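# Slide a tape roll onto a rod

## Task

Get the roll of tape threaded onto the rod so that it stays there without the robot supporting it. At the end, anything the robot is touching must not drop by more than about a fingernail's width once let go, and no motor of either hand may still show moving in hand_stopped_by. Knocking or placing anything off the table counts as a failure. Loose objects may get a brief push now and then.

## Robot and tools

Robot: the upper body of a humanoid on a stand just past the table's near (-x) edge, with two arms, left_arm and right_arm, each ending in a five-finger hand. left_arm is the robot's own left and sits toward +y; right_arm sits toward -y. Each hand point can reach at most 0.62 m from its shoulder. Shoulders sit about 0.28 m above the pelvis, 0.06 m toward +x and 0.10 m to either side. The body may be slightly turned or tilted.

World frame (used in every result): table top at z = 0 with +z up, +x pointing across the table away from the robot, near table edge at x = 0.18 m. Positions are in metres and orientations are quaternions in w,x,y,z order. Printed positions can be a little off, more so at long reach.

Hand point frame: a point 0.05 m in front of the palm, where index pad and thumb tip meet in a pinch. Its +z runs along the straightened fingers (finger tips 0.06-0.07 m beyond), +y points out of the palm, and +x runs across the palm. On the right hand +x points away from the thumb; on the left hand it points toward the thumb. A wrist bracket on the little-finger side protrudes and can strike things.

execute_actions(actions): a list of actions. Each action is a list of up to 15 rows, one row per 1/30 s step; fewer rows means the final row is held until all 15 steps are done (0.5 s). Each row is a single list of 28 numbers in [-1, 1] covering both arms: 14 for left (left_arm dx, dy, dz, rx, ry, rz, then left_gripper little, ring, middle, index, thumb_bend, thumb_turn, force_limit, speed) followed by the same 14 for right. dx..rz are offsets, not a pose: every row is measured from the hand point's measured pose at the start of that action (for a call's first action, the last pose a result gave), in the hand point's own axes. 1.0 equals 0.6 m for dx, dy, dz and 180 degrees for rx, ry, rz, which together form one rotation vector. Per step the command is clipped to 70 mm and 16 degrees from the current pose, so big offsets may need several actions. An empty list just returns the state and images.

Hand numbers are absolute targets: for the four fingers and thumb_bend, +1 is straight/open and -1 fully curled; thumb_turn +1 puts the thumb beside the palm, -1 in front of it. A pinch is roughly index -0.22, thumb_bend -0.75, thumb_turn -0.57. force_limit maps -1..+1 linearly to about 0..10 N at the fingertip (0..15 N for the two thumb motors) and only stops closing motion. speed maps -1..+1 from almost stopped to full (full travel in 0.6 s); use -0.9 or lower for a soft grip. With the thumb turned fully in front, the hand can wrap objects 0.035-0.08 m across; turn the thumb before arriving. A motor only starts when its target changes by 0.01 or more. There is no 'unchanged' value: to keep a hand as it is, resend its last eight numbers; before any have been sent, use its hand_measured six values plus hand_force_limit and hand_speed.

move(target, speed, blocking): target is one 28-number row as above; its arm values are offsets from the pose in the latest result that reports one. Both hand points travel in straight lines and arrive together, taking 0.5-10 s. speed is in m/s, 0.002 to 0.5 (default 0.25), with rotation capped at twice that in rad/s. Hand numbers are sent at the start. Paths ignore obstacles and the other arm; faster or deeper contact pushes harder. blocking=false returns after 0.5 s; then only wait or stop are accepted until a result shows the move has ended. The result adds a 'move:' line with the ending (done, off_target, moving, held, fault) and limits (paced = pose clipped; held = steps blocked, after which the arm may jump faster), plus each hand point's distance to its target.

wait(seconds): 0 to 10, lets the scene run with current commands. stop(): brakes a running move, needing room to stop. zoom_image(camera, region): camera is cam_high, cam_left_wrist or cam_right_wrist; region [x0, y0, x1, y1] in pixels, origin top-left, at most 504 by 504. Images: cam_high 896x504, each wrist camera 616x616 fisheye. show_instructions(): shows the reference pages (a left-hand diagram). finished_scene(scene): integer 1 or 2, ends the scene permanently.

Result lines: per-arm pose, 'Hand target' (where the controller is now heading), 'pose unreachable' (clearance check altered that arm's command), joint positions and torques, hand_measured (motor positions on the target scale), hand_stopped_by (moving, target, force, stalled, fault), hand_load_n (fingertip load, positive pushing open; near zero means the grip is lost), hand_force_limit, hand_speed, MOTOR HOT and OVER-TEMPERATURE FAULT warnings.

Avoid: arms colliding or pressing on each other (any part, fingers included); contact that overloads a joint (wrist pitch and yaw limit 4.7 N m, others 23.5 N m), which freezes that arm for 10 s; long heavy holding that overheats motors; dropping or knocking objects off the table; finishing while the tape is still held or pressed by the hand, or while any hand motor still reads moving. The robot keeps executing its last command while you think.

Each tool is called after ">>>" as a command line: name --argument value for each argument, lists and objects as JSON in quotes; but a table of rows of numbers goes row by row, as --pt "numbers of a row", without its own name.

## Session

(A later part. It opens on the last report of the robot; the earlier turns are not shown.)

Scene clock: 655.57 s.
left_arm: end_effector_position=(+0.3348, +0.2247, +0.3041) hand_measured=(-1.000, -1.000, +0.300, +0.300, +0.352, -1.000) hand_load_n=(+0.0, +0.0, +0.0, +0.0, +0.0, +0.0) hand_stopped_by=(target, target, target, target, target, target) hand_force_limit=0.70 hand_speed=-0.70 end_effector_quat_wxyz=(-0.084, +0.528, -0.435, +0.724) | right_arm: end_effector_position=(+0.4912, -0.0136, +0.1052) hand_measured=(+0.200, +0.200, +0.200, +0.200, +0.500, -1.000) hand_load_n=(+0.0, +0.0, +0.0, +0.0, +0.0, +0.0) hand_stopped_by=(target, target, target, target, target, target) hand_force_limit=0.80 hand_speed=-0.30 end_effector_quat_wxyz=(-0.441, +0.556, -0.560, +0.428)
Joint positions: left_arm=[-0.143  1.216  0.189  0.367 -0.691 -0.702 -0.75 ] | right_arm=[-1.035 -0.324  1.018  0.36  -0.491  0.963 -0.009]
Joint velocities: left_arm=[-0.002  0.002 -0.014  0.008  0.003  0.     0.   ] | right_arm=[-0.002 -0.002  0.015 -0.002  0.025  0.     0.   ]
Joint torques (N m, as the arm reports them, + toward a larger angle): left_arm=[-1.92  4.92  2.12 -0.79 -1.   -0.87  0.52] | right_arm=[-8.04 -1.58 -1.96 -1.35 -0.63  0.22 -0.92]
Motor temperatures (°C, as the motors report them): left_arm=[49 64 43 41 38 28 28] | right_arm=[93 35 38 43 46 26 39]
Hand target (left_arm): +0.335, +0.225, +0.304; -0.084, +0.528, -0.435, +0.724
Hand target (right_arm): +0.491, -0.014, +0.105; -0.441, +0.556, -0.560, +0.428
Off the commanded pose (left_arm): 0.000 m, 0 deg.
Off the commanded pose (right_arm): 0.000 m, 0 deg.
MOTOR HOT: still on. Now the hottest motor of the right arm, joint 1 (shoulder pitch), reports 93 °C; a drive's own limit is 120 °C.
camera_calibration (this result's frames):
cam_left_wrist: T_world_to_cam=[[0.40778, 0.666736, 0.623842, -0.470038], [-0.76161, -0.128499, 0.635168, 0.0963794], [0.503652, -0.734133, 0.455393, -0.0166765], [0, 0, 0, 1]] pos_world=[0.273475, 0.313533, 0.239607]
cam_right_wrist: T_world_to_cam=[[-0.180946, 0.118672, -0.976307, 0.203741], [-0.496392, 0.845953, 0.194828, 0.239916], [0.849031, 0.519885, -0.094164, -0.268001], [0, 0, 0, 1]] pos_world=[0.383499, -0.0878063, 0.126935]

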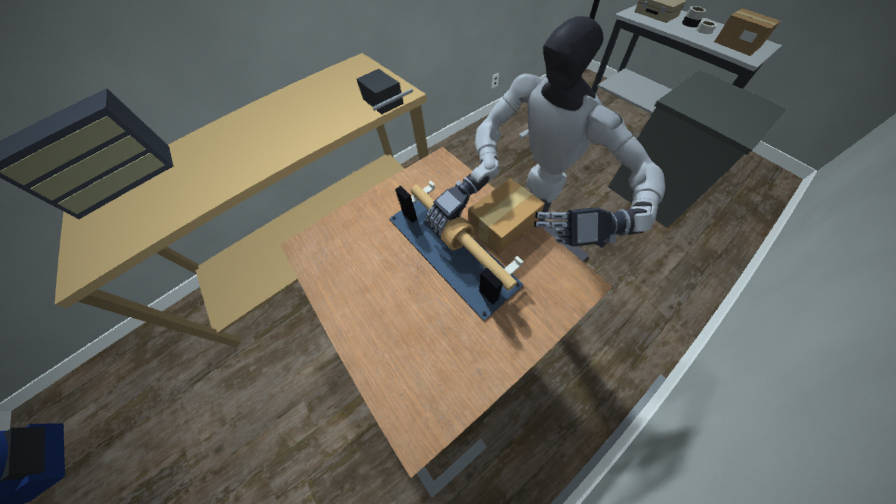

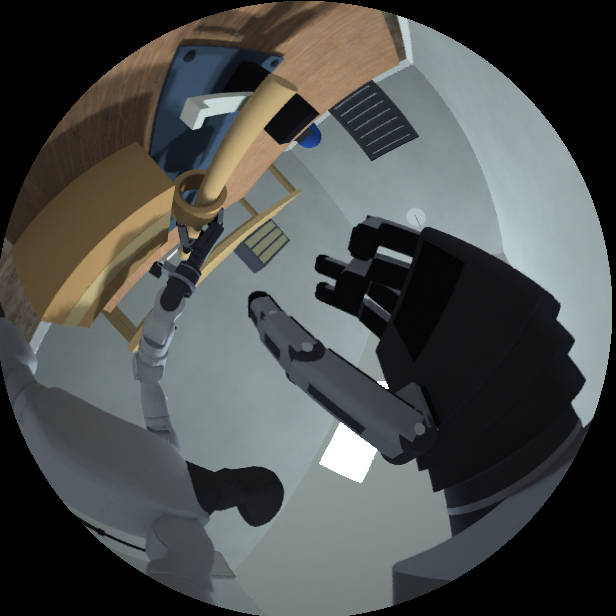

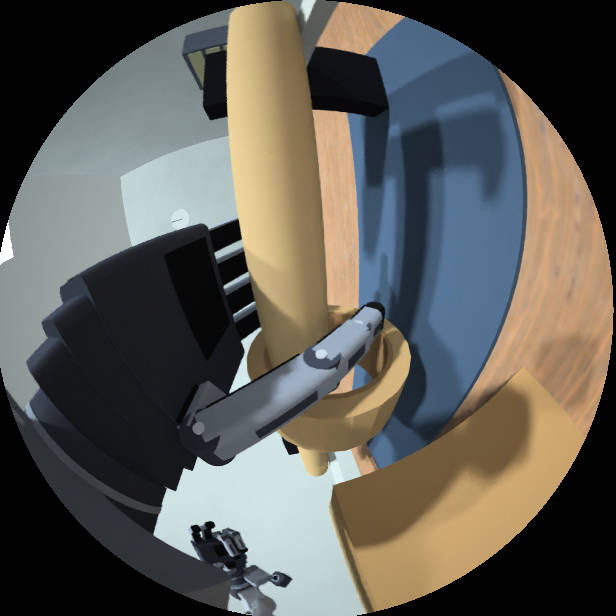

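Thumb is under the rod; withdraw backward (-z), opening fully.

>>> move --target '[0,0,0,0,0,0, -1,-1,0.3,0.3,0.35,-1,0.7,-0.7, 0,-0.02,-0.2,0,0,0, 1,1,1,1,1,-1,0.8,-0.3]' --speed 0.04

Scene clock: 661.87 s.
left_arm: end_effector_position=(+0.3348, +0.2247, +0.3041) hand_measured=(-1.000, -1.000, +0.300, +0.300, +0.352, -1.000) hand_load_n=(+0.0, +0.0, +0.0, +0.0, +0.0, +0.0) hand_stopped_by=(target, target, target, target, target, target) hand_force_limit=0.70 hand_speed=-0.70 end_effector_quat_wxyz=(-0.084, +0.528, -0.435, +0.724) | right_arm: end_effector_position=(+0.3798, -0.0211, +0.1471) hand_measured=(+1.000, +1.000, +1.000, +1.000, +1.000, -1.000) hand_load_n=(+0.0, +0.0, +0.0, +0.0, -0.5, -1.0) hand_stopped_by=(target, target, target, target, target, target) hand_force_limit=0.80 hand_speed=-0.30 end_effector_quat_wxyz=(-0.445, +0.546, -0.567, +0.428)
Joint positions: left_arm=[-0.143  1.216  0.189  0.367 -0.691 -0.702 -0.75 ] | right_arm=[-0.813 -0.461  1.271 -0.377 -1.543  1.547  0.898]
Joint velocities: left_arm=[ 0.005 -0.002  0.     0.008  0.     0.     0.   ] | right_arm=[ 0.003  0.015  0.009  0.018 -0.026  0.     0.044]
Joint torques (N m, as the arm reports them, + toward a larger angle): left_arm=[-1.9   4.89  2.11 -0.8  -1.   -0.87  0.53] | right_arm=[-5.2  -0.46 -1.42 -0.95 -0.25  0.06 -0.81]
Motor temperatures (°C, as the motors report them): left_arm=[49 64 43 41 38 28 28] | right_arm=[88 35 38 43 46 26 37]
Hand target (left_arm): +0.335, +0.225, +0.304; -0.084, +0.528, -0.435, +0.724
Hand target (right_arm): +0.378, -0.017, +0.147; -0.447, +0.549, -0.565, +0.424
Off the commanded pose (left_arm): 0.000 m, 0 deg.
Off the commanded pose (right_arm): 0.006 m, 1 deg.
MOTOR HOT: still on. Now the hottest motor of the right arm, joint 1 (shoulder pitch), reports 88 °C; a drive's own limit is 120 °C.
joint sent to its limit (right arm) — the command would take joint 3 (shoulder yaw) past its upper limit, so that joint was sent only as far as its limit.
move: off_target (right_arm)
camera_calibration (this result's frames):
cam_left_wrist: T_world_to_cam=[[0.40778, 0.666736, 0.623842, -0.470038], [-0.76161, -0.128499, 0.635168, 0.0963794], [0.503652, -0.734133, 0.455393, -0.0166765], [0, 0, 0, 1]] pos_world=[0.273475, 0.313533, 0.239607]
cam_right_wrist: T_world_to_cam=[[-0.173922, 0.139338, -0.974852, 0.222945], [-0.484552, 0.849699, 0.207898, 0.176542], [0.857298, 0.508524, -0.0802645, -0.17106], [0, 0, 0, 1]] pos_world=[0.270968, -0.0940844, 0.166905]

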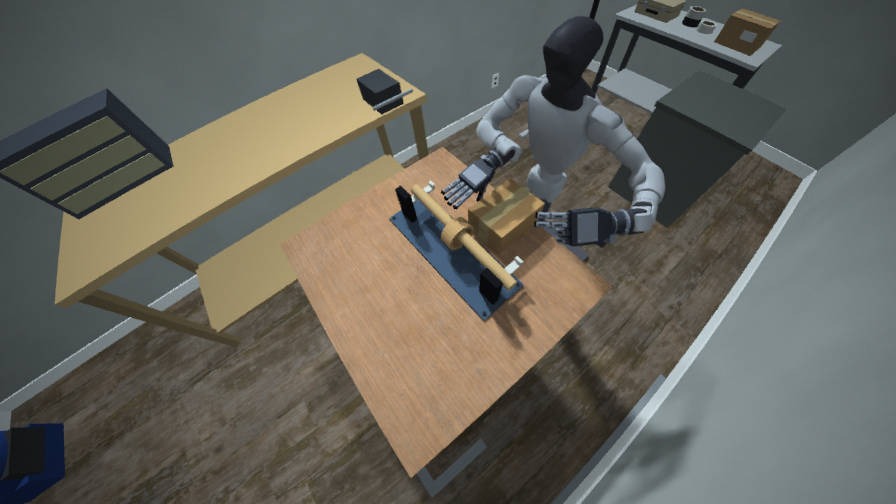

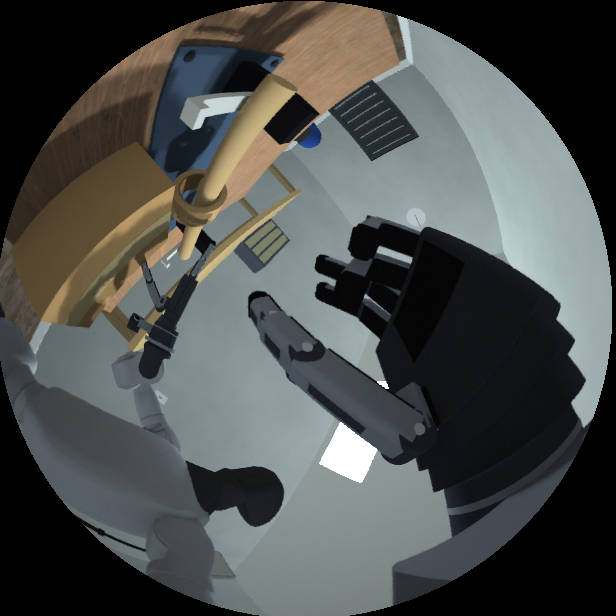

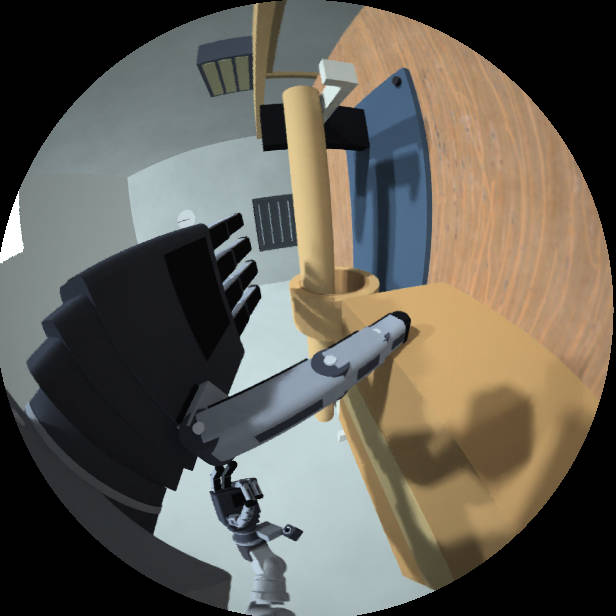

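Thumb touches the box; lift a little.

>>> move --target '[0,0,0,0,0,0, -1,-1,0.3,0.3,0.35,-1,0.7,-0.7, 0,-0.08,0,0,0,0, 1,1,1,1,1,-1,0.8,-0.3]' --speed 0.05

>>> finished_scene --scene 2

Scene clock: 666.37 s.
left_arm: end_effector_position=(+0.3348, +0.2247, +0.3041) hand_measured=(-1.000, -1.000, +0.300, +0.300, +0.352, -1.000) hand_load_n=(+0.0, +0.0, +0.0, +0.0, +0.0, +0.0) hand_stopped_by=(target, target, target, target, target, target) hand_force_limit=0.70 hand_speed=-0.70 end_effector_quat_wxyz=(-0.084, +0.528, -0.435, +0.724) | right_arm: end_effector_position=(+0.3890, -0.0179, +0.1925) hand_measured=(+1.000, +1.000, +1.000, +1.000, +1.000, -1.000) hand_load_n=(+0.0, +0.0, +0.0, +0.0, +0.0, +0.0) hand_stopped_by=(target, target, target, target, target, target) hand_force_limit=0.80 hand_speed=-0.30 end_effector_quat_wxyz=(-0.448, +0.550, -0.564, +0.422)
Joint positions: left_arm=[-0.143  1.216  0.189  0.367 -0.691 -0.702 -0.75 ] | right_arm=[-0.973 -0.5    1.188 -0.403 -1.797  1.492  1.349]
Joint velocities: left_arm=[-0.011  0.005  0.008 -0.008 -0.003  0.     0.   ] | right_arm=[ 0.005  0.002  0.002  0.005 -0.008  0.     0.011]
Joint torques (N m, as the arm reports them, + toward a larger angle): left_arm=[-1.93  4.91  2.12 -0.78 -0.98 -0.87  0.52] | right_arm=[-5.97 -2.01 -2.1  -0.83 -0.68  0.08 -0.83]
Motor temperatures (°C, as the motors report them): left_arm=[49 64 43 41 38 28 28] | right_arm=[85 35 38 43 46 26 36]
Hand target (left_arm): +0.335, +0.225, +0.304; -0.084, +0.528, -0.435, +0.724
Hand target (right_arm): +0.389, -0.018, +0.194; -0.449, +0.549, -0.563, +0.424
Off the commanded pose (left_arm): 0.000 m, 0 deg.
Off the commanded pose (right_arm): 0.006 m, 1 deg.
MOTOR HOT: cleared. Now the hottest motor of the right arm, joint 1 (shoulder pitch), reports 85 °C.
move: off_target (right_arm)
camera_calibration (this result's frames):
cam_left_wrist: T_world_to_cam=[[0.40778, 0.666736, 0.623842, -0.470038], [-0.76161, -0.128499, 0.635168, 0.0963794], [0.503652, -0.734133, 0.455393, -0.0166764], [0, 0, 0, 1]] pos_world=[0.273475, 0.313533, 0.239607]
cam_right_wrist: T_world_to_cam=[[-0.179354, 0.141712, -0.973524, 0.270256], [-0.496224, 0.841431, 0.213904, 0.172], [0.849467, 0.521451, -0.0805932, -0.173533], [0, 0, 0, 1]] pos_world=[0.281233, -0.0925362, 0.212324]

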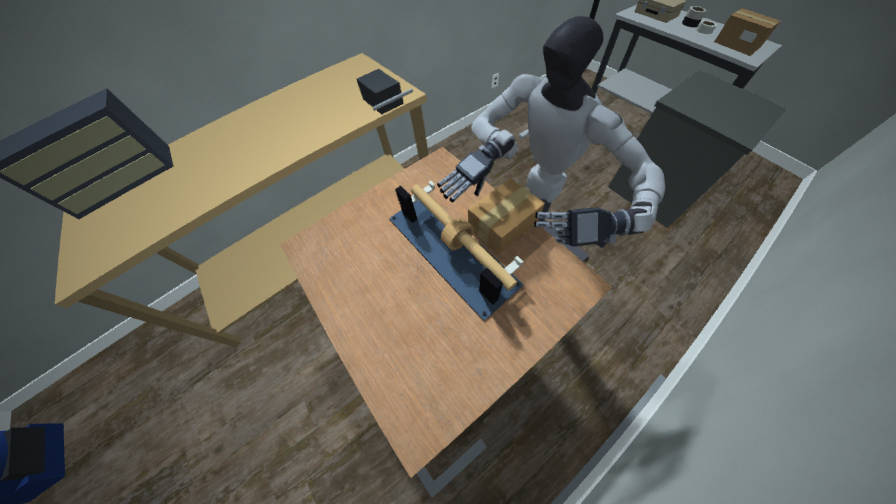

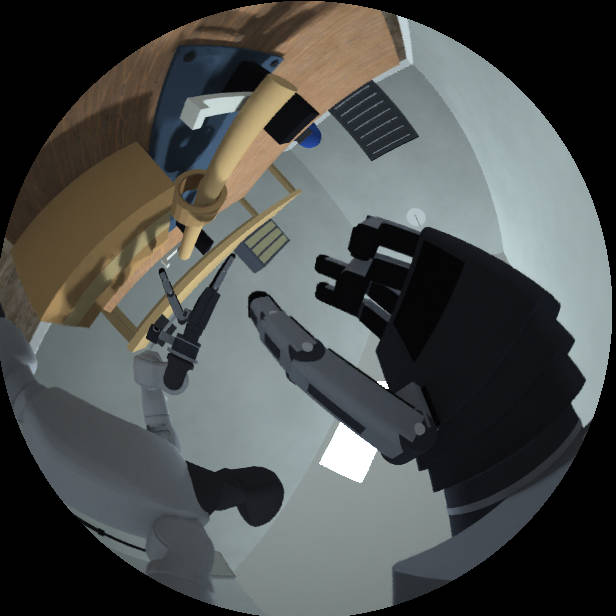

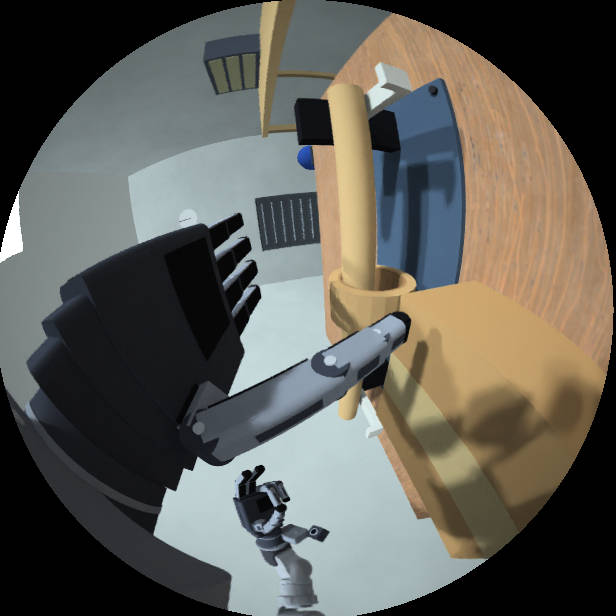

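The scene is finished: the task was done.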